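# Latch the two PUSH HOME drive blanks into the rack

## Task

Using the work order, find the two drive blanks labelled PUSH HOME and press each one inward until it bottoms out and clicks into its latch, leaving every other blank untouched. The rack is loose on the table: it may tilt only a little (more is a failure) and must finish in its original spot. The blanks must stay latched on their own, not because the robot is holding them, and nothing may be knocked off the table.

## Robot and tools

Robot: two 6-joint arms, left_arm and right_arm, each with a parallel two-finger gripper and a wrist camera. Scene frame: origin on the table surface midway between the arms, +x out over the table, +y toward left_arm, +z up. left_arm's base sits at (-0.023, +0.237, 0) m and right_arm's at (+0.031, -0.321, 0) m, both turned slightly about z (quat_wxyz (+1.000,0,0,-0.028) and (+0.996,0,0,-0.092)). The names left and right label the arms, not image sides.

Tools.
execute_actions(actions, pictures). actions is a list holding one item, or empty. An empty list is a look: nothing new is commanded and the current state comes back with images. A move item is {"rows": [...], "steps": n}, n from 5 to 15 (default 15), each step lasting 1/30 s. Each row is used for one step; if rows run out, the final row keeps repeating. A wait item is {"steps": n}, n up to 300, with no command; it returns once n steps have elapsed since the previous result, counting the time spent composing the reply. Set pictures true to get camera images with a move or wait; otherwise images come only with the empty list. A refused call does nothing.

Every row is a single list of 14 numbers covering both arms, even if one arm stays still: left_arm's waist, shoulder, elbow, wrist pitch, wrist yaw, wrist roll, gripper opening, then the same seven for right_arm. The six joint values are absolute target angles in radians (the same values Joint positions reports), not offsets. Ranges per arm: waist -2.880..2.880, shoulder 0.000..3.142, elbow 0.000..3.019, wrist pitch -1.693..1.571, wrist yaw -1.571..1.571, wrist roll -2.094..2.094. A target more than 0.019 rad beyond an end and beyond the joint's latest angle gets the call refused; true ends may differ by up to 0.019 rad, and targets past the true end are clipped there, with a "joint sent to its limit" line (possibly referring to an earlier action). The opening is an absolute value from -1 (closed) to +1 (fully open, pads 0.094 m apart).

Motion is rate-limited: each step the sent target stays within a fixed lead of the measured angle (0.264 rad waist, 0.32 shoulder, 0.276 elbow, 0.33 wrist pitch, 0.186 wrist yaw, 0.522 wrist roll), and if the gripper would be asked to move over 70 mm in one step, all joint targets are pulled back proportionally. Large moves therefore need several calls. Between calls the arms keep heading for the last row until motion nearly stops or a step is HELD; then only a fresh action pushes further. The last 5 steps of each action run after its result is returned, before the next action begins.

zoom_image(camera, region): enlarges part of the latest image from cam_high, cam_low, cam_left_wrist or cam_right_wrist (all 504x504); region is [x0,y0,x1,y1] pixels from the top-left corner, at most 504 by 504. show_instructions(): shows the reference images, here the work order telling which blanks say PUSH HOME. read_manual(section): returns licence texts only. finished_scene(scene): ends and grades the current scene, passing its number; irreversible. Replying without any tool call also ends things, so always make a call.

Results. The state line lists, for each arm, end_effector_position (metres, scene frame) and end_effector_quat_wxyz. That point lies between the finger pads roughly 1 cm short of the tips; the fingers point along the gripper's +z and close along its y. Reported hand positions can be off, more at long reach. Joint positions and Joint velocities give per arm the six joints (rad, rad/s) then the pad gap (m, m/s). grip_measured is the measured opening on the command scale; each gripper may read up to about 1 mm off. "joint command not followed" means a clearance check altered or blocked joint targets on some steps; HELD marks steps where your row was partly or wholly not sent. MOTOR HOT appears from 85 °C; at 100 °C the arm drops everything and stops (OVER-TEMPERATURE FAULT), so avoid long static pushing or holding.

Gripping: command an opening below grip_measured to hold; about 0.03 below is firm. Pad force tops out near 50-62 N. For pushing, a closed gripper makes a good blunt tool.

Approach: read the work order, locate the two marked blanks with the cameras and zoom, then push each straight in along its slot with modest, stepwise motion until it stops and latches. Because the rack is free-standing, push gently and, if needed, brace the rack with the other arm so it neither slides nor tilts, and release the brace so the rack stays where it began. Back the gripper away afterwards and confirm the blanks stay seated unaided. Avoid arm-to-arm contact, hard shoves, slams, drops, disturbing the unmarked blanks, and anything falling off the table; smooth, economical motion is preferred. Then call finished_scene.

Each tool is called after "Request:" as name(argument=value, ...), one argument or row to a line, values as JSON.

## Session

Request:
show_instructions(
)

Request:
execute_actions(
  actions=[],
)

Reference images for this scene: work order.

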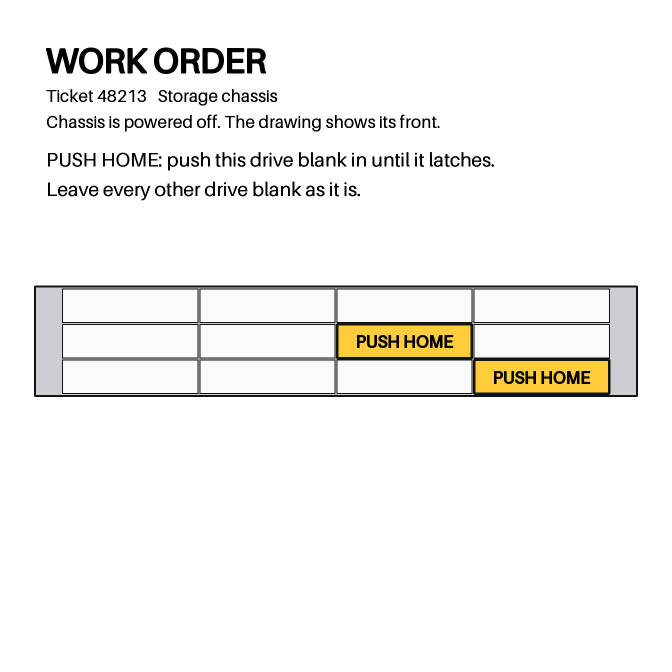

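Scene clock: 0.00 s of 5100.00 s.
left_arm: end_effector_position=(+0.6479, +0.7433, +0.1777) grip_measured=+1.000 end_effector_quat_wxyz=(+0.448, +0.492, +0.737, +0.120) | right_arm: end_effector_position=(+0.8097, -0.3764, +0.2709) grip_measured=+1.000 end_effector_quat_wxyz=(+0.634, +0.133, +0.670, +0.364)
Joint positions: left_arm=[ 0.856  2.411  2.426 -1.032  0.837  1.725  0.094] | right_arm=[ 0.009  1.958  1.402  0.633 -0.5    0.754  0.094]
Joint velocities: left_arm=[-0.024  0.005 -0.002  0.012 -0.066 -0.037  0.   ] | right_arm=[ 0.005  0.005  0.007  0.017  0.022 -0.051  0.   ]

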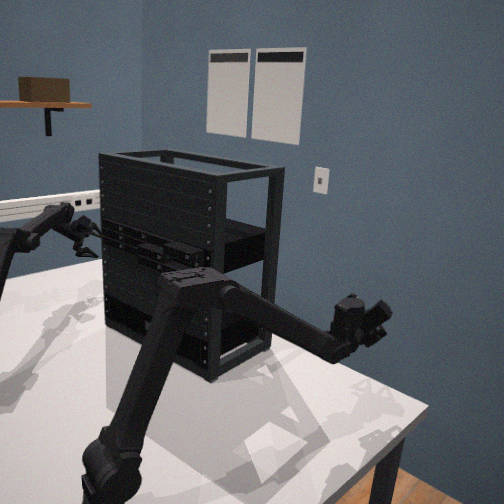

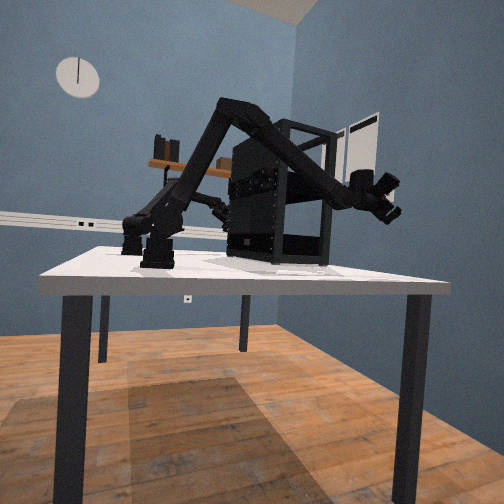

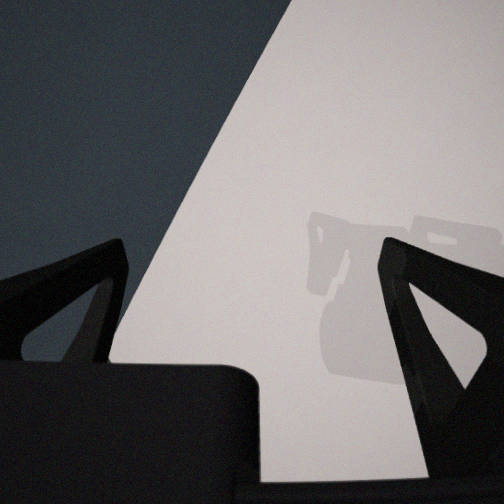

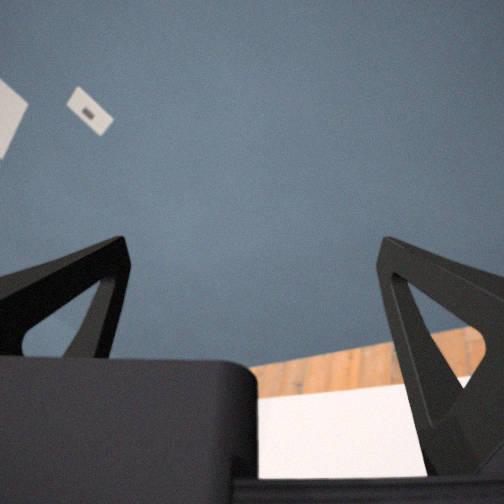

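Request:
execute_actions(
  actions=[
    {"rows":[[0.856,1.45,2.5,-1.65,0,1.4,1,0,0.6,0.65,0.1,0,0,-1]]},
  ],
)

Request:
execute_actions(
  actions=[
    {"steps":25},
  ],
)

Request:
execute_actions(
  actions=[
    {"rows":[[-0.235,1.5,2.5,-1.65,0,1.4,1,1.378,0.7,0.7,0.2,1.0,0,-1]]},
  ],
)

Request:
execute_actions(
  actions=[
    {"rows":[[-0.235,1.5,2.5,-1.65,0,1.4,1,1.378,1.084,0.8,0.32,1.194,0,-1]]},
  ],
)

Request:
execute_actions(
  actions=[
    {"steps":20},
  ],
  pictures=true,
)

Scene clock: 3.47 s of 5100.00 s.
left_arm: end_effector_position=(+0.5964, +0.7385, +0.1976) grip_measured=+1.000 end_effector_quat_wxyz=(+0.327, +0.420, +0.844, +0.069) | right_arm: end_effector_position=(+0.5967, -0.4164, +0.2075) grip_measured=-0.985 end_effector_quat_wxyz=(+0.551, +0.172, +0.816, +0.036)
Joint positions: left_arm=[ 0.856  2.323  2.426 -1.292  0.579  1.608  0.094] | right_arm=[ 0.009  1.413  0.827  0.184 -0.032  0.26   0.001]
Joint velocities: left_arm=[ 0.005 -0.405 -0.002 -0.779 -0.696 -0.33   0.   ] | right_arm=[ 0.005 -2.037 -1.551 -0.53   0.33  -1.004 -0.003]
Steps of this call (steps 1 to 90: nothing new was sent; then 0.13 s passed at rest; steps 91 to 100: the first 10 steps of this action). Readings (joint positions):
91: left_arm=[0.856 2.408 2.426 -1.044 0.816 1.715] | right_arm=[0.009 1.942 1.382 0.599 -0.443 0.706]
92: left_arm=[0.856 2.404 2.426 -1.073 0.788 1.700] | right_arm=[0.010 1.898 1.325 0.524 -0.374 0.640]
94: left_arm=[0.856 2.391 2.426 -1.128 0.736 1.673] | right_arm=[0.010 1.785 1.185 0.390 -0.254 0.520]
98: left_arm=[0.856 2.349 2.426 -1.238 0.631 1.627] | right_arm=[0.010 1.544 0.942 0.224 -0.067 0.329]
100: the state above

Scene clock: 4.30 s of 5100.00 s.
left_arm: end_effector_position=(+0.4380, +0.6989, +0.4550) grip_measured=+1.000 end_effector_quat_wxyz=(+0.128, +0.329, +0.908, +0.226) | right_arm: end_effector_position=(+0.3989, -0.3863, +0.4547) grip_measured=-0.987 end_effector_quat_wxyz=(+0.756, +0.060, +0.649, -0.061)
Joint positions: left_arm=[ 0.856  1.882  2.426 -1.59   0.047  1.482  0.094] | right_arm=[ 0.009  0.605  0.646  0.111 -0.003  0.013  0.001]
Joint velocities: left_arm=[-0.005 -0.601  0.012 -0.076 -0.242 -0.066  0.   ] | right_arm=[-0.015 -0.015 -0.002 -0.002 -0.022 -0.022 -0.   ]
Kept back: nothing.
Steps of this call (steps 1 to 5: the last 5 steps of your previous action; steps 6 to 25: the robot went on to your last target). Readings (joint positions):
1: left_arm=[0.856 2.309 2.426 -1.319 0.553 1.599] | right_arm=[0.009 1.343 0.774 0.167 -0.022 0.227]
2: left_arm=[0.856 2.294 2.426 -1.346 0.528 1.591] | right_arm=[0.009 1.272 0.728 0.151 -0.015 0.199]
4: left_arm=[0.856 2.264 2.426 -1.395 0.476 1.575] | right_arm=[0.009 1.132 0.669 0.130 -0.009 0.157]
8: left_arm=[0.856 2.198 2.426 -1.469 0.373 1.549] | right_arm=[0.009 0.881 0.650 0.123 -0.007 0.106]
25: the state above

Scene clock: 4.63 s of 5100.00 s.
left_arm: end_effector_position=(+0.4396, +0.5889, +0.5606) grip_measured=+1.000 end_effector_quat_wxyz=(+0.171, +0.373, +0.864, +0.292) | right_arm: end_effector_position=(+0.3873, -0.2413, +0.4308) grip_measured=-0.987 end_effector_quat_wxyz=(+0.728, +0.145, +0.665, -0.079)
Joint positions: left_arm=[ 0.712  1.702  2.426 -1.605  0.014  1.465  0.094] | right_arm=[0.792 0.716 0.661 0.176 0.926 0.011 0.001]
Joint velocities: left_arm=[-0.747 -0.484 -0.007 -0.056 -0.022 -0.139  0.   ] | right_arm=[ 2.73  -0.024 -0.002 -0.012  1.912  0.022  0.   ]
Steps of this call (steps 1 to 10: the first 10 steps of this action). Readings (joint positions):
1: left_arm=[0.853 1.863 2.426 -1.592 0.040 1.481] | right_arm=[0.029 0.611 0.646 0.122 0.079 0.013]
2: left_arm=[0.849 1.843 2.426 -1.594 0.035 1.479] | right_arm=[0.082 0.624 0.649 0.145 0.184 0.013]
4: left_arm=[0.828 1.806 2.426 -1.596 0.027 1.476] | right_arm=[0.241 0.664 0.659 0.171 0.377 0.012]
8: left_arm=[0.758 1.735 2.426 -1.602 0.017 1.469] | right_arm=[0.607 0.714 0.661 0.176 0.757 0.011]
10: the state above

Scene clock: 5.13 s of 5100.00 s.
left_arm: end_effector_position=(+0.4808, +0.2820, +0.6364) grip_measured=+1.000 end_effector_quat_wxyz=(+0.289, +0.571, +0.718, +0.274) | right_arm: end_effector_position=(+0.3297, +0.0142, +0.3597) grip_measured=-0.987 end_effector_quat_wxyz=(+0.699, -0.024, +0.715, -0.010)
Joint positions: left_arm=[ 0.148  1.549  2.426 -1.628  0.004  1.434  0.094] | right_arm=[1.391 1.136 0.776 0.299 1.186 0.008 0.001]
Joint velocities: left_arm=[-1.451 -0.063  0.007 -0.017  0.007 -0.022  0.   ] | right_arm=[-0.005  0.161 -0.046  0.007  0.022  0.022 -0.   ]
Steps of this call (steps 1 to 5: the last 5 steps of your previous action; steps 6 to 15: the first 10 steps of this action). Readings (joint positions):
6: left_arm=[0.532 1.616 2.426 -1.616 0.008 1.452] | right_arm=[1.291 0.729 0.665 0.190 1.045 0.010]
7: left_arm=[0.496 1.604 2.426 -1.617 0.007 1.450] | right_arm=[1.343 0.766 0.682 0.221 1.107 0.010]
9: left_arm=[0.418 1.584 2.426 -1.621 0.006 1.445] | right_arm=[1.388 0.888 0.733 0.266 1.165 0.010]
13: left_arm=[0.243 1.556 2.426 -1.626 0.004 1.437] | right_arm=[1.391 1.102 0.783 0.299 1.184 0.009]
15: the state above

Scene clock: 5.80 s of 5100.00 s.
left_arm: end_effector_position=(+0.4330, +0.0969, +0.6690) grip_measured=+1.000 end_effector_quat_wxyz=(+0.364, +0.681, +0.594, +0.226) | right_arm: end_effector_position=(+0.3258, +0.0000, +0.3818) grip_measured=-0.987 end_effector_quat_wxyz=(+0.707, -0.002, +0.707, +0.007)
Joint positions: left_arm=[-0.24   1.509  2.465 -1.642  0.002  1.412  0.094] | right_arm=[1.389 1.08  0.776 0.303 1.191 0.008 0.001]
Joint velocities: left_arm=[-0.015 -0.044 -0.002 -0.012  0.037 -0.007  0.   ] | right_arm=[-0.005 -0.005  0.002  0.002 -0.051  0.066  0.002]
Kept back: nothing.
Steps of this call (steps 1 to 5: the last 5 steps of your previous action; steps 6 to 20: the robot went on to your last target). Readings (joint positions):
1: left_arm=[0.099 1.547 2.426 -1.629 0.003 1.432] | right_arm=[1.391 1.137 0.776 0.299 1.187 0.008]
2: left_arm=[0.050 1.546 2.426 -1.630 0.003 1.431] | right_arm=[1.391 1.132 0.776 0.299 1.188 0.008]
4: left_arm=[-0.050 1.546 2.426 -1.630 0.003 1.428] | right_arm=[1.390 1.113 0.776 0.299 1.190 0.008]
8: left_arm=[-0.222 1.546 2.434 -1.639 0.003 1.420] | right_arm=[1.389 1.083 0.776 0.303 1.191 0.008]
20: the state above

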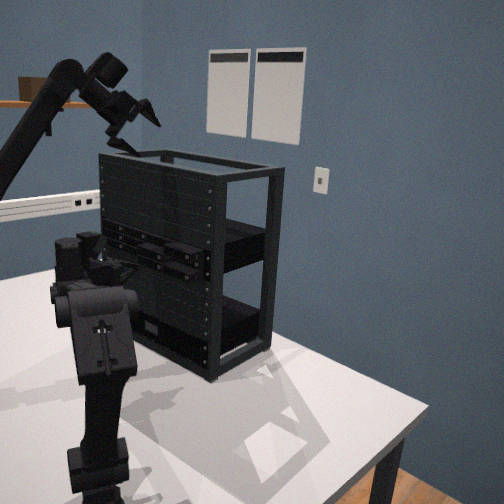

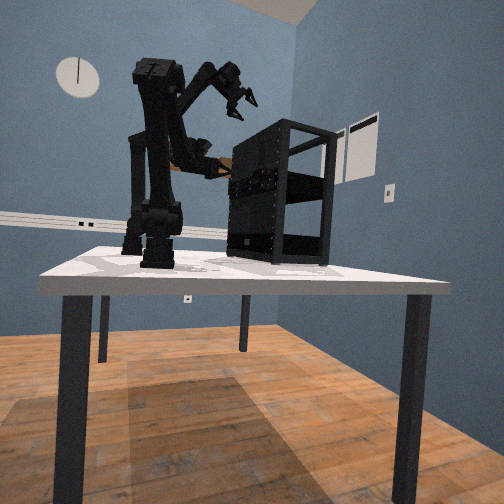

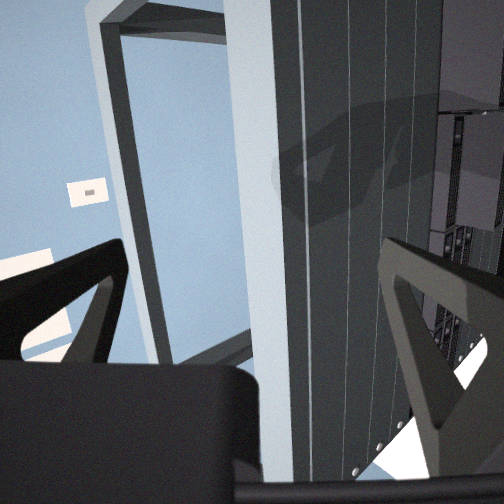

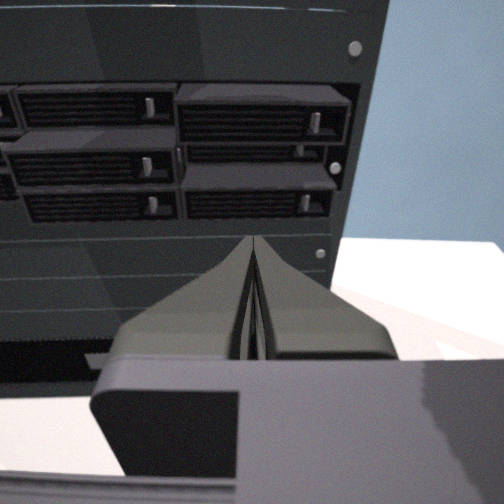

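Request:
execute_actions(
  actions=[
    {"rows":[[-0.235,1.52,2.47,-1.65,0,1.4,1,1.36,1.1,0.8,0.33,1.17,0,-1],[-0.235,1.535,2.47,-1.65,0,1.4,1,1.34,1.12,0.8,0.35,1.15,0,-1],[-0.235,1.55,2.47,-1.65,0,1.4,1,1.31,1.14,0.8,0.37,1.12,0,-1],[-0.235,1.565,2.47,-1.65,0,1.4,1,1.28,1.16,0.8,0.39,1.1,0,-1],[-0.235,1.58,2.47,-1.65,0,1.4,1,1.25,1.18,0.8,0.41,1.07,0,-1],[-0.235,1.595,2.47,-1.65,0,1.4,1,1.22,1.2,0.8,0.43,1.04,0,-1],[-0.235,1.61,2.47,-1.65,0,1.4,1,1.2,1.22,0.81,0.45,1.02,0,-1],[-0.235,1.625,2.47,-1.65,0,1.4,1,1.18,1.235,0.81,0.47,1.0,0,-1],[-0.235,1.64,2.47,-1.65,0,1.4,1,1.165,1.245,0.81,0.48,0.98,0,-1],[-0.235,1.65,2.47,-1.65,0,1.4,1,1.156,1.25,0.81,0.485,0.972,0,-1]]},
  ],
)

Request:
execute_actions(
  actions=[
    {"steps":18},
  ],
  pictures=true,
)

Scene clock: 6.80 s of 5100.00 s.
left_arm: end_effector_position=(+0.4671, +0.0865, +0.6366) grip_measured=+1.000 end_effector_quat_wxyz=(+0.337, +0.692, +0.603, +0.209) | right_arm: end_effector_position=(+0.4055, -0.0033, +0.3440) grip_measured=-0.987 end_effector_quat_wxyz=(+0.706, -0.003, +0.708, +0.007)
Joint positions: left_arm=[-0.24   1.577  2.465 -1.643  0.002  1.41   0.094] | right_arm=[1.185 1.222 0.776 0.443 0.987 0.008 0.001]
Joint velocities: left_arm=[-0.005  0.503  0.007  0.007 -0.051 -0.007  0.   ] | right_arm=[-0.728  0.591 -0.017  0.286 -0.359  0.051  0.   ]
Steps of this call (steps 1 to 20: the robot went on to your last target; steps 21 to 30: the first 10 steps of this action). Readings (joint positions):
21: left_arm=[-0.240 1.508 2.465 -1.642 0.002 1.411] | right_arm=[1.388 1.081 0.776 0.305 1.184 0.008]
22: left_arm=[-0.240 1.509 2.465 -1.642 0.002 1.411] | right_arm=[1.383 1.083 0.776 0.311 1.169 0.008]
24: left_arm=[-0.240 1.513 2.465 -1.643 0.002 1.411] | right_arm=[1.358 1.098 0.776 0.340 1.122 0.008]
28: left_arm=[-0.240 1.546 2.465 -1.643 0.002 1.411] | right_arm=[1.243 1.176 0.776 0.414 1.022 0.008]
30: the state above

Scene clock: 7.40 s of 5100.00 s.
left_arm: end_effector_position=(+0.5101, +0.0734, +0.5854) grip_measured=+1.000 end_effector_quat_wxyz=(+0.297, +0.706, +0.616, +0.184) | right_arm: end_effector_position=(+0.4221, -0.0100, +0.3312) grip_measured=-0.987 end_effector_quat_wxyz=(+0.704, +0.003, +0.711, -0.007)
Joint positions: left_arm=[-0.24   1.669  2.456 -1.643  0.002  1.41   0.094] | right_arm=[1.146 1.259 0.776 0.465 0.975 0.008 0.001]
Joint velocities: left_arm=[ 0.005 -0.005  0.012 -0.017 -0.007  0.022  0.   ] | right_arm=[-0.005 -0.015 -0.002  0.002 -0.037  0.007  0.   ]
Kept back: nothing.
Steps of this call (steps 1 to 5: the last 5 steps of your previous action; steps 6 to 18: the robot went on to your last target). Readings (joint positions):
1: left_arm=[-0.240 1.595 2.465 -1.643 0.002 1.410] | right_arm=[1.164 1.240 0.776 0.450 0.980 0.008]
2: left_arm=[-0.240 1.613 2.465 -1.643 0.002 1.410] | right_arm=[1.150 1.253 0.776 0.453 0.978 0.008]
4: left_arm=[-0.240 1.645 2.465 -1.643 0.002 1.410] | right_arm=[1.140 1.262 0.776 0.456 0.977 0.008]
8: left_arm=[-0.240 1.675 2.456 -1.643 0.002 1.410] | right_arm=[1.145 1.259 0.776 0.464 0.976 0.008]
18: the state above

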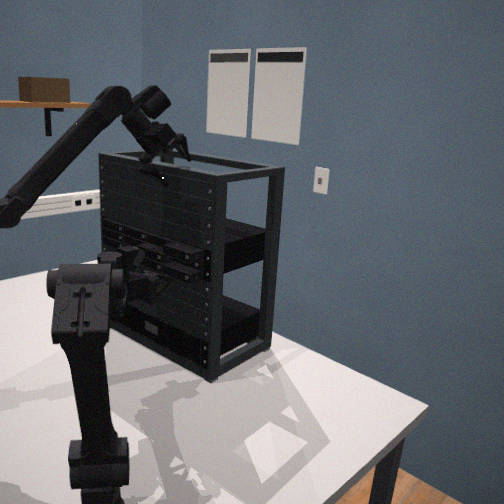

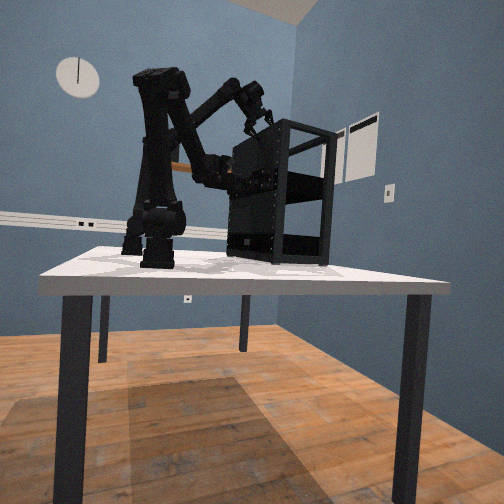

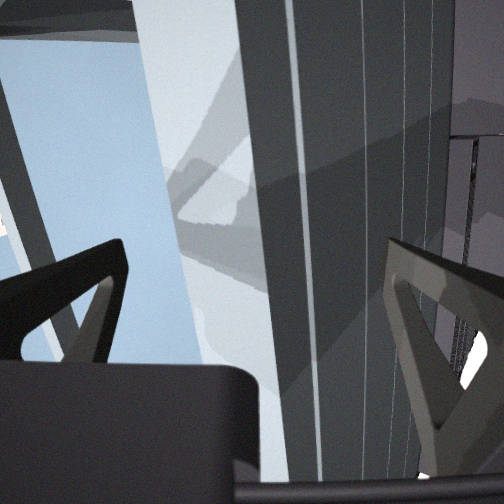

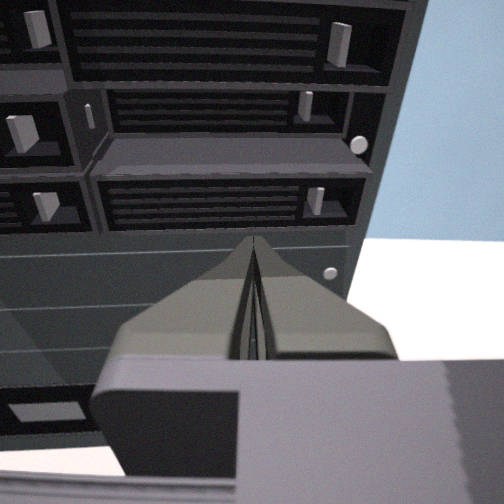

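Request:
execute_actions(
  actions=[
    {"rows":[[-0.235,1.65,2.43,-1.65,0,1.4,1,1.15,1.26,0.83,0.49,0.97,0,-1],[-0.235,1.65,2.41,-1.65,0,1.4,1,1.15,1.26,0.83,0.49,0.97,0,-1],[-0.235,1.65,2.39,-1.65,0,1.4,1,1.15,1.26,0.83,0.49,0.97,0,-1],[-0.235,1.65,2.37,-1.65,0,1.4,1,1.14,1.27,0.84,0.49,0.95,0,-1],[-0.235,1.65,2.34,-1.66,0,1.4,1,1.13,1.28,0.845,0.49,0.945,0,-1]]},
  ],
)

Request:
execute_actions(
  actions=[
    {"steps":8},
  ],
  pictures=true,
)

Scene clock: 8.00 s of 5100.00 s.
left_arm: end_effector_position=(+0.5106, +0.0741, +0.5501) grip_measured=+1.000 end_effector_quat_wxyz=(+0.264, +0.715, +0.627, +0.164) | right_arm: end_effector_position=(+0.4269, -0.0022, +0.3440) grip_measured=-0.987 end_effector_quat_wxyz=(+0.709, +0.003, +0.705, +0.009)
Joint positions: left_arm=[-0.239  1.653  2.354 -1.641  0.     1.407  0.094] | right_arm=[1.142 1.264 0.804 0.471 0.948 0.008 0.001]
Joint velocities: left_arm=[-0.005  0.005 -0.007 -0.017 -0.022  0.051  0.   ] | right_arm=[-0.044  0.005  0.012  0.012 -0.022  0.022  0.   ]
Steps of this call (steps 1 to 8: the robot went on to your last target; steps 9 to 18: the first 10 steps of this action). Readings (joint positions):
9: left_arm=[-0.240 1.668 2.453 -1.643 0.002 1.410] | right_arm=[1.146 1.259 0.776 0.466 0.975 0.008]
10: left_arm=[-0.240 1.665 2.444 -1.643 0.002 1.410] | right_arm=[1.146 1.259 0.777 0.467 0.974 0.008]
12: left_arm=[-0.240 1.658 2.412 -1.644 0.002 1.410] | right_arm=[1.146 1.259 0.782 0.468 0.966 0.008]
16: left_arm=[-0.239 1.653 2.355 -1.642 0.000 1.408] | right_arm=[1.144 1.263 0.800 0.470 0.948 0.008]
18: the state above

Scene clock: 8.27 s of 5100.00 s.
left_arm: end_effector_position=(+0.5106, +0.0741, +0.5501) grip_measured=+1.000 end_effector_quat_wxyz=(+0.264, +0.715, +0.627, +0.164) | right_arm: end_effector_position=(+0.4274, -0.0027, +0.3438) grip_measured=-0.987 end_effector_quat_wxyz=(+0.709, +0.004, +0.705, +0.008)
Joint positions: left_arm=[-0.239  1.653  2.354 -1.641  0.     1.407  0.094] | right_arm=[1.14  1.264 0.804 0.471 0.948 0.008 0.001]
Joint velocities: left_arm=[-0.015  0.015 -0.002 -0.017 -0.095  0.022  0.   ] | right_arm=[-0.005 -0.005 -0.002  0.002 -0.007 -0.007  0.001]
Kept back: nothing.
Steps of this call (steps 1 to 5: the last 5 steps of your previous action; steps 6 to 8: the robot went on to your last target). Readings (joint positions):
1: left_arm=[-0.239 1.653 2.354 -1.641 0.000 1.407] | right_arm=[1.141 1.264 0.804 0.471 0.948 0.008]
2: left_arm=[-0.239 1.653 2.354 -1.641 0.000 1.407] | right_arm=[1.141 1.264 0.804 0.471 0.948 0.008]
4: left_arm=[-0.239 1.653 2.354 -1.641 0.000 1.407] | right_arm=[1.140 1.264 0.804 0.471 0.948 0.008]
8: the state above

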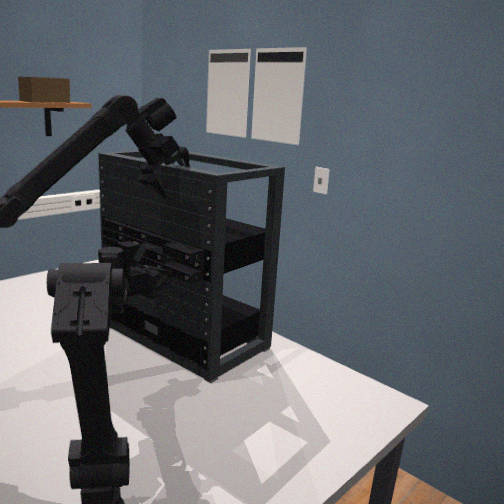

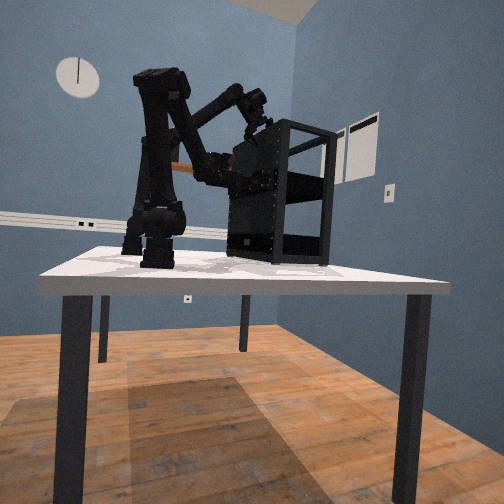

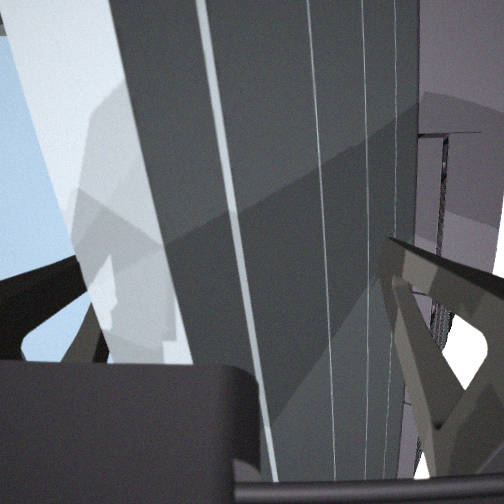

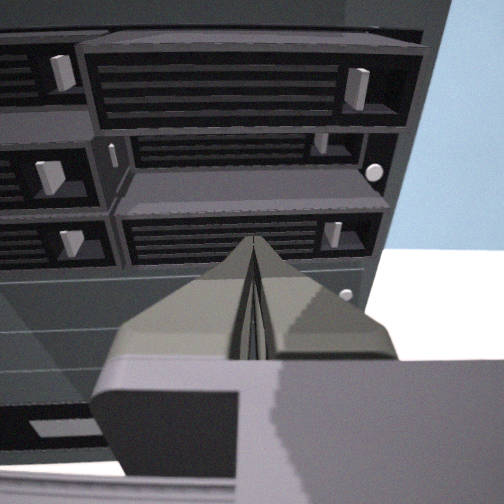

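Hooked. Slightly high; lead with the shoulder.

Request:
execute_actions(
  actions=[
    {"rows":[[-0.235,1.65,2.33,-1.67,0,1.4,1,1.13,1.29,0.84,0.49,0.945,0,-1],[-0.235,1.65,2.33,-1.67,0,1.4,1,1.125,1.3,0.84,0.49,0.94,0,-1],[-0.235,1.65,2.33,-1.67,0,1.4,1,1.12,1.305,0.84,0.49,0.935,0,-1],[-0.235,1.65,2.33,-1.67,0,1.4,1,1.11,1.31,0.845,0.49,0.93,0,-1],[-0.235,1.65,2.33,-1.67,0,1.4,1,1.1,1.315,0.85,0.49,0.925,0,-1],[-0.235,1.65,2.33,-1.67,0,1.4,1,1.09,1.32,0.86,0.49,0.92,0,-1],[-0.235,1.65,2.33,-1.67,0,1.4,1,1.075,1.33,0.87,0.49,0.91,0,-1],[-0.235,1.65,2.33,-1.67,0,1.4,1,1.06,1.34,0.88,0.49,0.9,0,-1],[-0.235,1.65,2.33,-1.67,0,1.4,1,1.045,1.35,0.89,0.49,0.89,0,-1],[-0.235,1.65,2.33,-1.67,0,1.4,1,1.03,1.36,0.9,0.49,0.88,0,-1]]},
  ],
)

Request:
execute_actions(
  actions=[
    {"steps":10},
  ],
  pictures=true,
)

Scene clock: 8.97 s of 5100.00 s.
left_arm: end_effector_position=(+0.5107, +0.0740, +0.5494) grip_measured=+1.000 end_effector_quat_wxyz=(+0.263, +0.715, +0.627, +0.163) | right_arm: end_effector_position=(+0.4536, -0.0007, +0.3294) grip_measured=-0.987 end_effector_quat_wxyz=(+0.702, -0.007, +0.712, +0.002)
Joint positions: left_arm=[-0.239  1.653  2.352 -1.641  0.     1.406  0.094] | right_arm=[1.089 1.322 0.829 0.472 0.891 0.008 0.001]
Joint velocities: left_arm=[-0.005 -0.005 -0.027  0.002  0.022 -0.007  0.   ] | right_arm=[-0.308  0.259  0.212 -0.002 -0.3   -0.051 -0.001]
Steps of this call (steps 1 to 11: the robot went on to your last target; steps 12 to 21: the first 10 steps of this action). Readings (joint positions):
12: left_arm=[-0.239 1.653 2.352 -1.641 0.000 1.407] | right_arm=[1.140 1.265 0.804 0.471 0.948 0.008]
13: left_arm=[-0.239 1.653 2.352 -1.641 0.000 1.406] | right_arm=[1.140 1.267 0.804 0.471 0.946 0.008]
15: left_arm=[-0.239 1.653 2.352 -1.641 0.000 1.406] | right_arm=[1.137 1.275 0.804 0.472 0.937 0.008]
19: left_arm=[-0.239 1.653 2.352 -1.641 0.000 1.406] | right_arm=[1.108 1.306 0.814 0.472 0.911 0.008]
21: the state above

Scene clock: 9.30 s of 5100.00 s.
left_arm: end_effector_position=(+0.5107, +0.0740, +0.5494) grip_measured=+1.000 end_effector_quat_wxyz=(+0.263, +0.715, +0.627, +0.163) | right_arm: end_effector_position=(+0.4672, -0.0028, +0.3297) grip_measured=-0.987 end_effector_quat_wxyz=(+0.702, -0.003, +0.712, -0.003)
Joint positions: left_arm=[-0.239  1.653  2.352 -1.641  0.     1.406  0.094] | right_arm=[1.063 1.345 0.851 0.472 0.877 0.008 0.001]
Joint velocities: left_arm=[-0.015 -0.005 -0.017  0.007  0.037 -0.022  0.   ] | right_arm=[-0.005  0.005 -0.002 -0.012  0.066 -0.007 -0.001]
Kept back: nothing.
Steps of this call (steps 1 to 5: the last 5 steps of your previous action; steps 6 to 10: the robot went on to your last target). Readings (joint positions):
1: left_arm=[-0.239 1.653 2.352 -1.641 0.000 1.406] | right_arm=[1.080 1.330 0.837 0.472 0.882 0.008]
2: left_arm=[-0.239 1.653 2.352 -1.641 0.000 1.406] | right_arm=[1.072 1.338 0.844 0.472 0.879 0.008]
4: left_arm=[-0.239 1.653 2.352 -1.641 0.000 1.406] | right_arm=[1.064 1.345 0.851 0.472 0.878 0.008]
8: left_arm=[-0.239 1.653 2.352 -1.641 0.000 1.406] | right_arm=[1.063 1.345 0.851 0.472 0.877 0.008]
10: the state above

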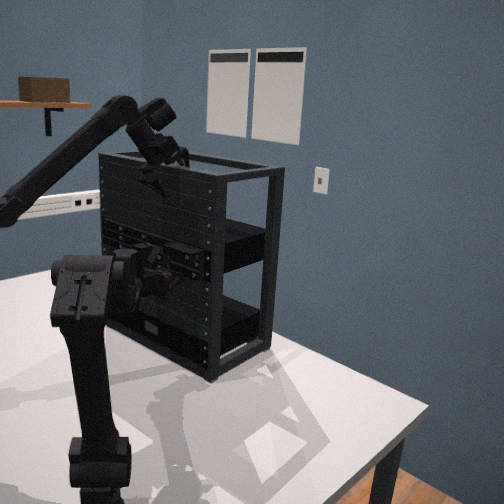

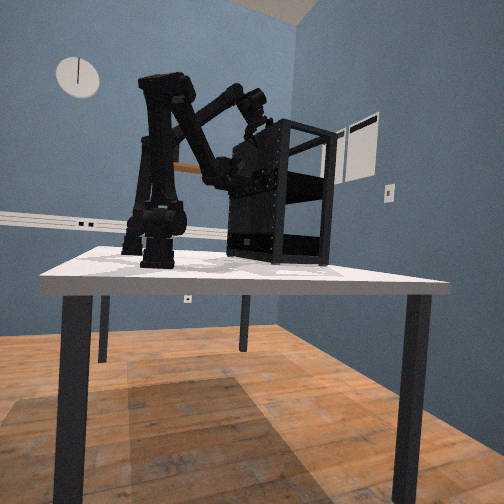

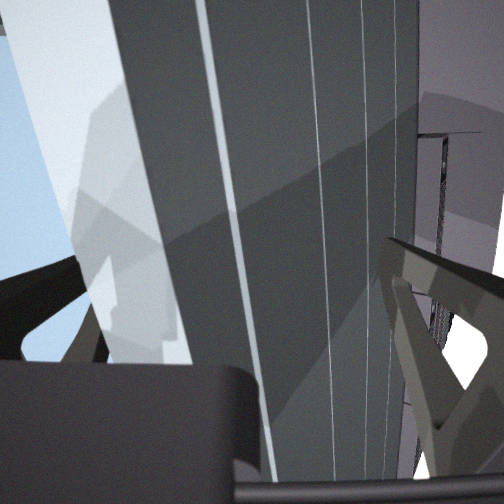

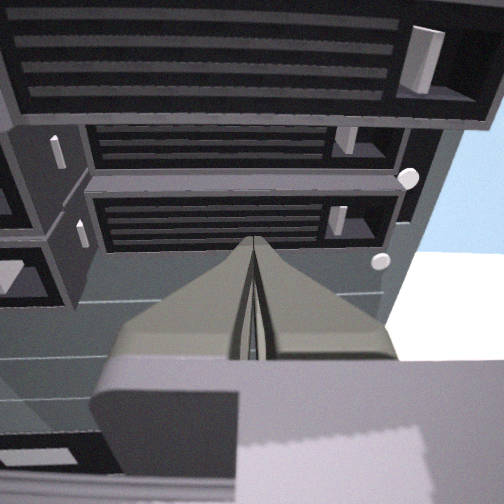

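Request:
execute_actions(
  actions=[
    {"rows":[[-0.235,1.65,2.33,-1.67,0,1.4,1,1.02,1.36,0.92,0.5,0.87,0,-1],[-0.235,1.65,2.33,-1.67,0,1.4,1,1.01,1.365,0.93,0.5,0.865,0,-1],[-0.235,1.65,2.33,-1.67,0,1.4,1,1.0,1.37,0.94,0.5,0.86,0,-1],[-0.235,1.65,2.33,-1.67,0,1.4,1,0.985,1.38,0.95,0.5,0.855,0,-1],[-0.235,1.65,2.33,-1.67,0,1.4,1,0.97,1.385,0.955,0.5,0.855,0,-1]]},
  ],
  pictures=true,
)

Scene clock: 9.80 s of 5100.00 s.
left_arm: end_effector_position=(+0.5110, +0.0739, +0.5493) grip_measured=+1.000 end_effector_quat_wxyz=(+0.263, +0.714, +0.627, +0.163) | right_arm: end_effector_position=(+0.4775, -0.0038, +0.3330) grip_measured=-0.987 end_effector_quat_wxyz=(+0.704, -0.000, +0.711, -0.002)
Joint positions: left_arm=[-0.239  1.653  2.351 -1.639  0.     1.405  0.094] | right_arm=[1.043 1.358 0.87  0.473 0.86  0.008 0.001]
Joint velocities: left_arm=[-0.015  0.005 -0.002  0.012  0.007  0.022  0.   ] | right_arm=[-0.005 -0.005 -0.012 -0.012 -0.022  0.066  0.001]
Steps of this call (steps 1 to 5: the robot went on to your last target; steps 6 to 15: the first 10 steps of this action). Readings (joint positions):
6: left_arm=[-0.239 1.653 2.352 -1.641 0.000 1.406] | right_arm=[1.063 1.345 0.852 0.472 0.877 0.008]
7: left_arm=[-0.239 1.653 2.352 -1.641 0.000 1.406] | right_arm=[1.061 1.345 0.853 0.472 0.874 0.008]
9: left_arm=[-0.239 1.653 2.352 -1.641 0.000 1.406] | right_arm=[1.053 1.350 0.860 0.472 0.863 0.008]
13: left_arm=[-0.239 1.653 2.351 -1.639 0.000 1.405] | right_arm=[1.043 1.358 0.870 0.473 0.860 0.008]
15: the state above

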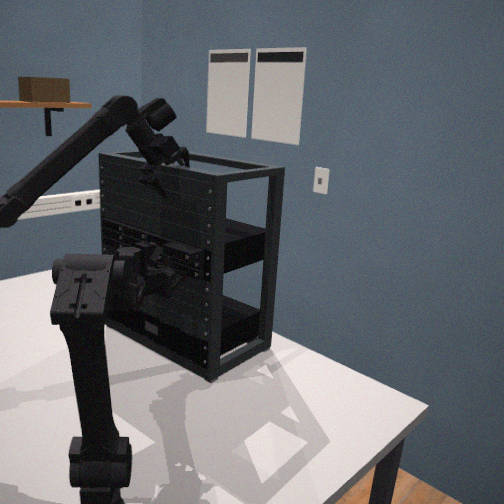

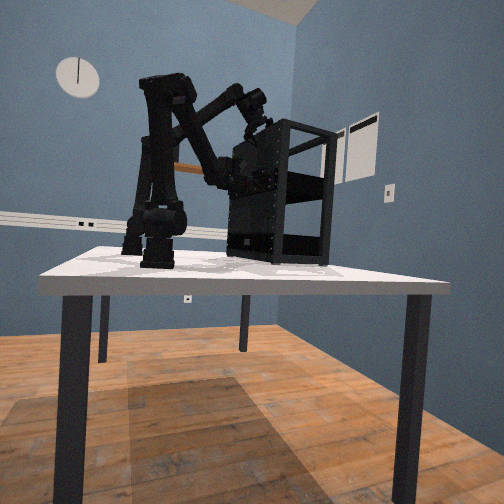

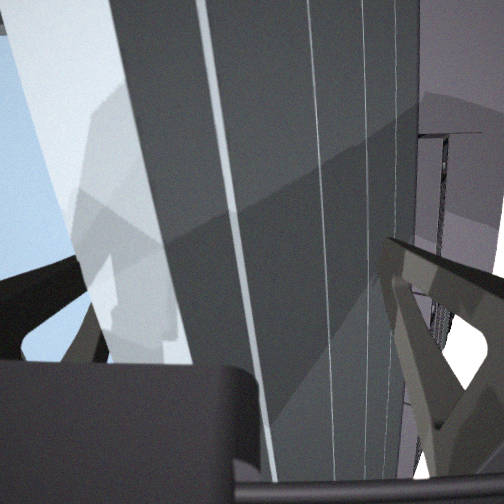

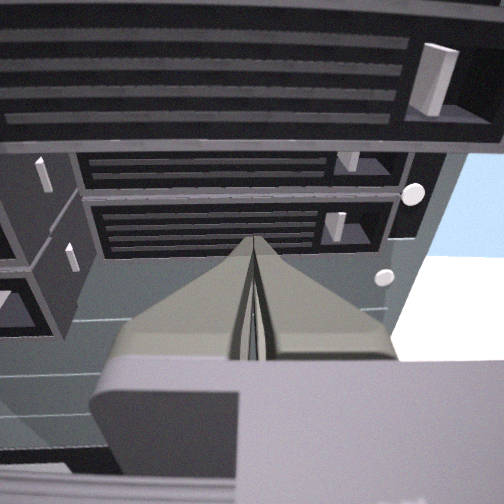

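Request:
execute_actions(
  actions=[
    {"rows":[[-0.235,1.65,2.33,-1.67,0,1.4,1,1.08,1.33,0.88,0.48,0.9,0,-1],[-0.235,1.65,2.33,-1.67,0,1.4,1,1.14,1.29,0.85,0.48,0.95,0,-1],[-0.235,1.65,2.33,-1.67,0,1.4,1,1.2,1.25,0.82,0.47,1.0,0,-1],[-0.235,1.65,2.33,-1.67,0,1.4,1,1.27,1.2,0.8,0.44,1.05,0,-1]],"steps":12},
  ],
)

Request:
execute_actions(
  actions=[
    {"rows":[[-0.235,1.65,2.33,-1.67,0,1.4,1,1.33,1.3,1.2,-0.28,0.95,-1.2,-1]]},
  ],
)

Request:
execute_actions(
  actions=[
    {"rows":[[-0.235,1.65,2.33,-1.67,0,1.4,1,1.31,1.33,1.22,-0.28,0.95,-1.2,-1],[-0.235,1.65,2.33,-1.67,0,1.4,1,1.29,1.355,1.24,-0.28,0.95,-1.2,-1],[-0.235,1.65,2.33,-1.67,0,1.4,1,1.275,1.38,1.26,-0.28,0.95,-1.2,-1],[-0.235,1.65,2.33,-1.67,0,1.4,1,1.26,1.4,1.275,-0.28,0.95,-1.2,-1]]},
  ],
)

Request:
execute_actions(
  actions=[
    {"steps":12},
  ],
  pictures=true,
)

Scene clock: 11.33 s of 5100.00 s.
left_arm: end_effector_position=(+0.5110, +0.0739, +0.5493) grip_measured=+1.000 end_effector_quat_wxyz=(+0.263, +0.714, +0.627, +0.163) | right_arm: end_effector_position=(+0.3974, +0.0084, +0.3503) grip_measured=-0.987 end_effector_quat_wxyz=(+0.710, +0.009, +0.704, +0.006)
Joint positions: left_arm=[-0.239  1.653  2.351 -1.639  0.     1.405  0.094] | right_arm=[1.224 1.241 0.801 0.456 1.043 0.008 0.001]
Joint velocities: left_arm=[ 0.005 -0.005 -0.007 -0.002  0.007 -0.037  0.   ] | right_arm=[ 1.177 -0.747 -0.208 -0.081  0.11   0.022 -0.001]
Steps of this call (steps 1 to 5: the last 5 steps of your previous action; steps 6 to 15: the robot went on to your last target; steps 16 to 39: nothing new was sent; steps 40 to 46: the first 7 steps of this action). Readings (joint positions):
40: left_arm=[-0.239 1.653 2.351 -1.639 0.000 1.405] | right_arm=[1.050 1.356 0.869 0.473 0.873 0.008]
41: left_arm=[-0.239 1.653 2.351 -1.639 0.000 1.405] | right_arm=[1.059 1.353 0.867 0.473 0.910 0.008]
43: left_arm=[-0.239 1.653 2.351 -1.639 0.000 1.405] | right_arm=[1.105 1.321 0.844 0.471 0.993 0.008]
46: the state above

Scene clock: 11.83 s of 5100.00 s.
left_arm: end_effector_position=(+0.5110, +0.0739, +0.5493) grip_measured=+1.000 end_effector_quat_wxyz=(+0.263, +0.714, +0.627, +0.163) | right_arm: end_effector_position=(+0.3784, +0.1013, +0.4066) grip_measured=-0.987 end_effector_quat_wxyz=(+0.556, -0.473, +0.615, -0.299)
Joint positions: left_arm=[-0.239  1.653  2.351 -1.639  0.     1.405  0.094] | right_arm=[ 1.326  1.301  1.179 -0.235  0.95  -0.856  0.001]
Joint velocities: left_arm=[-0.005 -0.015  0.002  0.002 -0.007  0.066  0.   ] | right_arm=[ 0.005 -0.132 -0.002 -0.447  0.037 -2.22   0.   ]
Steps of this call (steps 1 to 5: the last 5 steps of your previous action; steps 6 to 15: the first 10 steps of this action). Readings (joint positions):
6: left_arm=[-0.239 1.653 2.351 -1.639 0.000 1.405] | right_arm=[1.299 1.185 0.814 0.411 1.022 -0.045]
7: left_arm=[-0.239 1.653 2.351 -1.639 0.000 1.405] | right_arm=[1.299 1.200 0.855 0.317 0.993 -0.125]
9: left_arm=[-0.239 1.653 2.351 -1.639 0.000 1.405] | right_arm=[1.306 1.253 0.980 0.136 0.963 -0.292]
13: left_arm=[-0.239 1.653 2.351 -1.639 0.000 1.405] | right_arm=[1.323 1.308 1.171 -0.189 0.950 -0.676]
15: the state above

Scene clock: 12.33 s of 5100.00 s.
left_arm: end_effector_position=(+0.5110, +0.0739, +0.5493) grip_measured=+1.000 end_effector_quat_wxyz=(+0.263, +0.714, +0.627, +0.163) | right_arm: end_effector_position=(+0.4204, +0.1033, +0.3815) grip_measured=-0.987 end_effector_quat_wxyz=(-0.460, +0.569, -0.545, +0.409)
Joint positions: left_arm=[-0.239  1.653  2.351 -1.639  0.     1.405  0.094] | right_arm=[ 1.259  1.397  1.237 -0.269  0.95  -1.178  0.001]
Joint velocities: left_arm=[-0.015 -0.005  0.007 -0.002 -0.022  0.037  0.   ] | right_arm=[-0.112  0.161  0.007 -0.027 -0.095 -0.051  0.001]
Steps of this call (steps 1 to 5: the last 5 steps of your previous action; steps 6 to 15: the first 10 steps of this action). Readings (joint positions):
6: left_arm=[-0.239 1.653 2.351 -1.639 0.000 1.405] | right_arm=[1.326 1.298 1.179 -0.265 0.950 -1.103]
7: left_arm=[-0.239 1.653 2.351 -1.639 0.000 1.405] | right_arm=[1.325 1.301 1.181 -0.266 0.950 -1.120]
9: left_arm=[-0.239 1.653 2.351 -1.639 0.000 1.405] | right_arm=[1.313 1.323 1.200 -0.267 0.950 -1.145]
13: left_arm=[-0.239 1.653 2.351 -1.639 0.000 1.405] | right_arm=[1.271 1.383 1.237 -0.267 0.950 -1.170]
15: the state above

Scene clock: 12.73 s of 5100.00 s.
left_arm: end_effector_position=(+0.5110, +0.0739, +0.5493) grip_measured=+1.000 end_effector_quat_wxyz=(+0.263, +0.714, +0.627, +0.163) | right_arm: end_effector_position=(+0.4220, +0.1031, +0.3795) grip_measured=-0.987 end_effector_quat_wxyz=(-0.456, +0.573, -0.543, +0.413)
Joint positions: left_arm=[-0.239  1.653  2.351 -1.639  0.     1.405  0.094] | right_arm=[ 1.256  1.401  1.237 -0.269  0.95  -1.188  0.001]
Joint velocities: left_arm=[-0.015 -0.005 -0.002 -0.007 -0.022 -0.022  0.   ] | right_arm=[-0.015  0.015  0.012 -0.007  0.022 -0.022  0.001]
Kept back: nothing.
Steps of this call (steps 1 to 5: the last 5 steps of your previous action; steps 6 to 12: the robot went on to your last target). Readings (joint positions):
1: left_arm=[-0.239 1.653 2.351 -1.639 0.000 1.405] | right_arm=[1.257 1.401 1.237 -0.269 0.950 -1.180]
2: left_arm=[-0.239 1.653 2.351 -1.639 0.000 1.405] | right_arm=[1.256 1.401 1.237 -0.269 0.950 -1.182]
4: left_arm=[-0.239 1.653 2.351 -1.639 0.000 1.405] | right_arm=[1.256 1.401 1.237 -0.269 0.950 -1.185]
8: left_arm=[-0.239 1.653 2.351 -1.639 0.000 1.405] | right_arm=[1.256 1.401 1.237 -0.269 0.950 -1.187]
12: the state above

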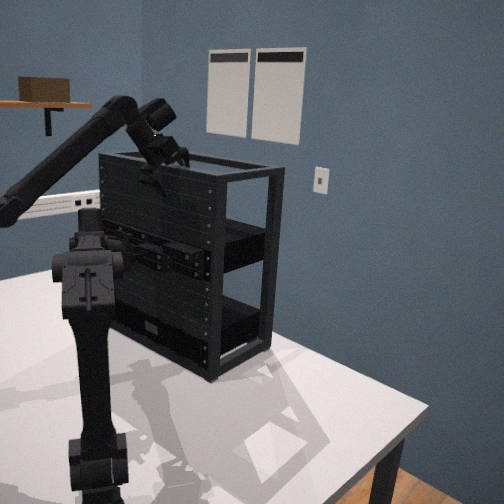

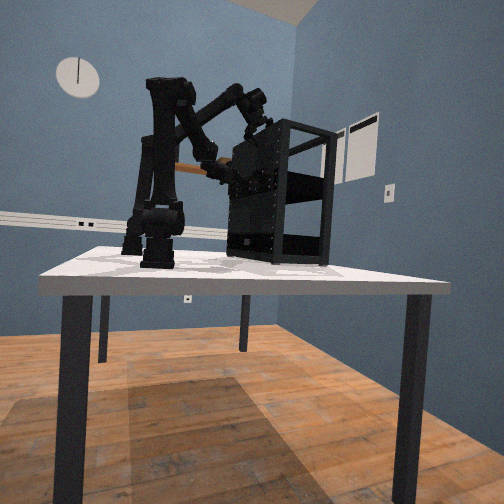

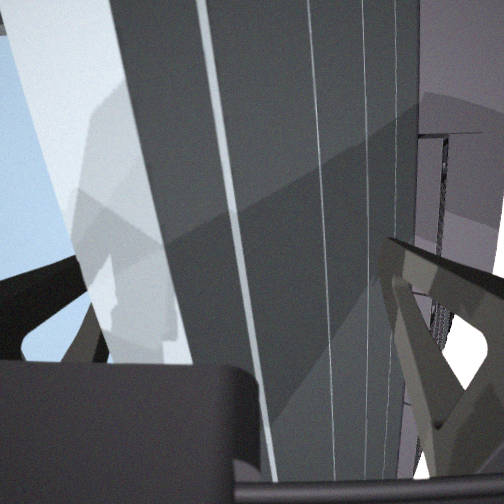

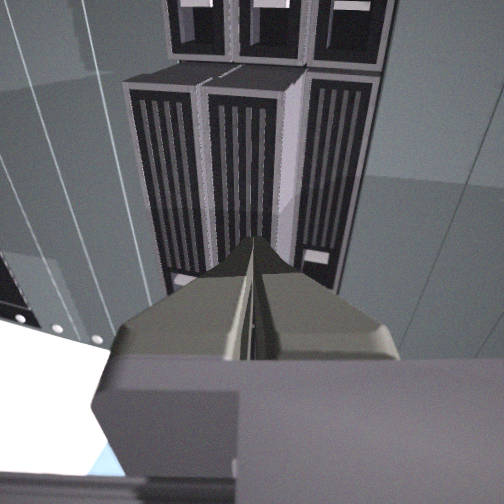

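Request:
execute_actions(
  actions=[
    {"rows":[[-0.235,1.65,2.33,-1.67,0,1.4,1,1.245,1.42,1.278,-0.28,0.95,-1.2,-1],[-0.235,1.65,2.33,-1.67,0,1.4,1,1.24,1.426,1.284,-0.28,0.95,-1.2,-1],[-0.235,1.65,2.33,-1.67,0,1.4,1,1.233,1.432,1.29,-0.28,0.95,-1.2,-1],[-0.235,1.65,2.33,-1.67,0,1.4,1,1.226,1.44,1.298,-0.28,0.95,-1.2,-1],[-0.235,1.65,2.33,-1.67,0,1.4,1,1.218,1.448,1.306,-0.28,0.95,-1.2,-1],[-0.235,1.65,2.33,-1.67,0,1.4,1,1.208,1.456,1.315,-0.28,0.95,-1.2,-1],[-0.235,1.65,2.33,-1.67,0,1.4,1,1.196,1.464,1.325,-0.28,0.95,-1.2,-1],[-0.235,1.65,2.33,-1.67,0,1.4,1,1.183,1.472,1.335,-0.28,0.95,-1.2,-1],[-0.235,1.65,2.33,-1.67,0,1.4,1,1.17,1.48,1.345,-0.28,0.95,-1.2,-1]]},
  ],
)

Request:
execute_actions(
  actions=[
    {"steps":10},
  ],
  pictures=true,
)

Scene clock: 13.33 s of 5100.00 s.
left_arm: end_effector_position=(+0.5110, +0.0739, +0.5493) grip_measured=+1.000 end_effector_quat_wxyz=(+0.263, +0.714, +0.627, +0.163) | right_arm: end_effector_position=(+0.4450, +0.1043, +0.3796) grip_measured=-0.987 end_effector_quat_wxyz=(-0.448, +0.564, -0.552, +0.420)
Joint positions: left_arm=[-0.239  1.653  2.351 -1.639  0.     1.405  0.094] | right_arm=[ 1.222  1.445  1.282 -0.27   0.949 -1.19   0.001]
Joint velocities: left_arm=[-0.015 -0.005  0.022  0.007 -0.022  0.007  0.   ] | right_arm=[-0.171  0.21   0.222  0.007 -0.095  0.11   0.   ]
Steps of this call (steps 1 to 8: the robot went on to your last target; steps 9 to 18: the first 10 steps of this action). Readings (joint positions):
9: left_arm=[-0.239 1.653 2.351 -1.639 0.000 1.405] | right_arm=[1.256 1.401 1.237 -0.269 0.950 -1.189]
10: left_arm=[-0.239 1.653 2.351 -1.639 0.000 1.405] | right_arm=[1.256 1.401 1.237 -0.269 0.950 -1.189]
12: left_arm=[-0.239 1.653 2.351 -1.639 0.000 1.405] | right_arm=[1.253 1.405 1.240 -0.269 0.950 -1.189]
16: left_arm=[-0.239 1.653 2.351 -1.639 0.000 1.405] | right_arm=[1.233 1.431 1.266 -0.269 0.950 -1.189]
18: the state above

Scene clock: 13.67 s of 5100.00 s.
left_arm: end_effector_position=(+0.5110, +0.0739, +0.5493) grip_measured=+1.000 end_effector_quat_wxyz=(+0.263, +0.714, +0.627, +0.163) | right_arm: end_effector_position=(+0.4523, +0.1049, +0.3795) grip_measured=-0.987 end_effector_quat_wxyz=(-0.447, +0.561, -0.555, +0.422)
Joint positions: left_arm=[-0.239  1.653  2.351 -1.639  0.     1.405  0.094] | right_arm=[ 1.211  1.459  1.297 -0.27   0.947 -1.19   0.001]
Joint velocities: left_arm=[ 0.005 -0.005  0.007 -0.007 -0.022  0.007  0.   ] | right_arm=[-0.005 -0.024  0.012 -0.002  0.066 -0.037  0.   ]
Kept back: nothing.
Steps of this call (steps 1 to 5: the last 5 steps of your previous action; steps 6 to 10: the robot went on to your last target). Readings (joint positions):
1: left_arm=[-0.239 1.653 2.351 -1.639 0.000 1.405] | right_arm=[1.217 1.452 1.289 -0.270 0.948 -1.190]
2: left_arm=[-0.239 1.653 2.351 -1.639 0.000 1.405] | right_arm=[1.214 1.456 1.294 -0.270 0.947 -1.190]
4: left_arm=[-0.239 1.653 2.351 -1.639 0.000 1.405] | right_arm=[1.211 1.459 1.297 -0.270 0.947 -1.190]
8: left_arm=[-0.239 1.653 2.351 -1.639 0.000 1.405] | right_arm=[1.211 1.459 1.297 -0.270 0.947 -1.190]
10: the state above

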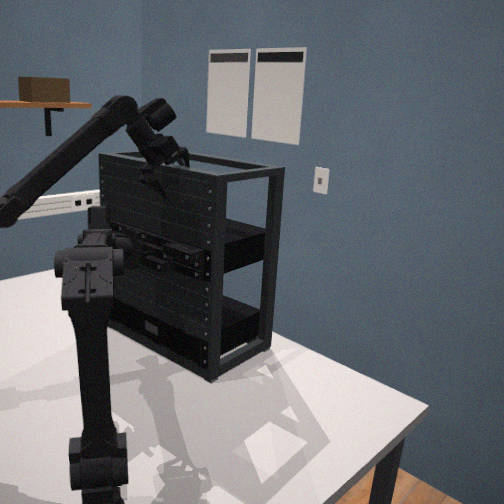

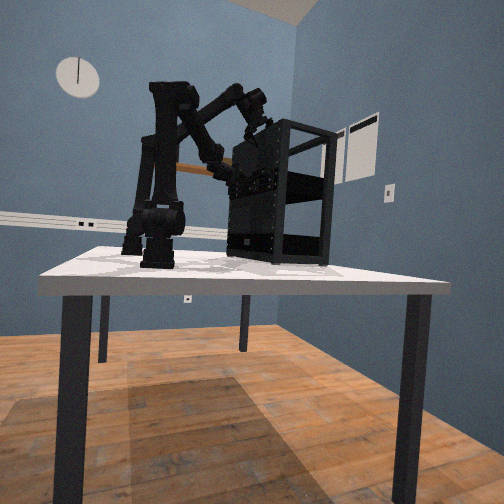

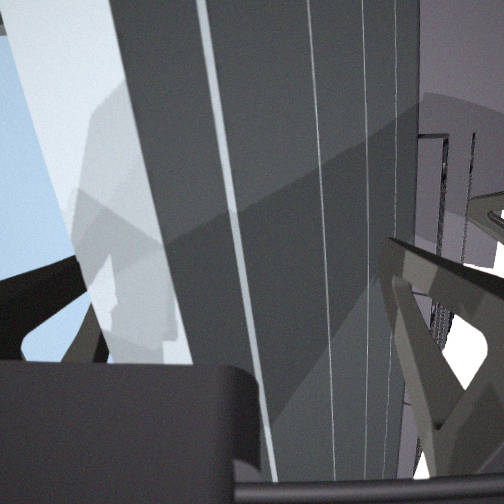

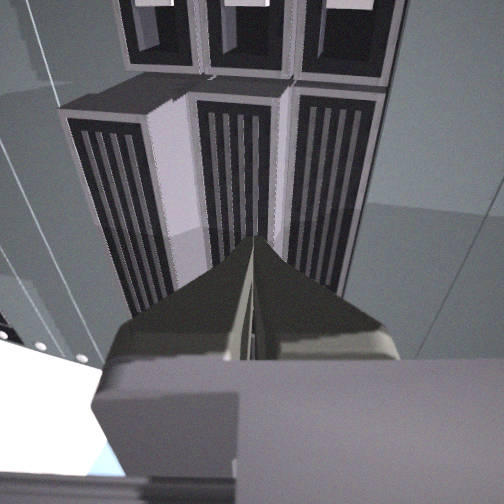

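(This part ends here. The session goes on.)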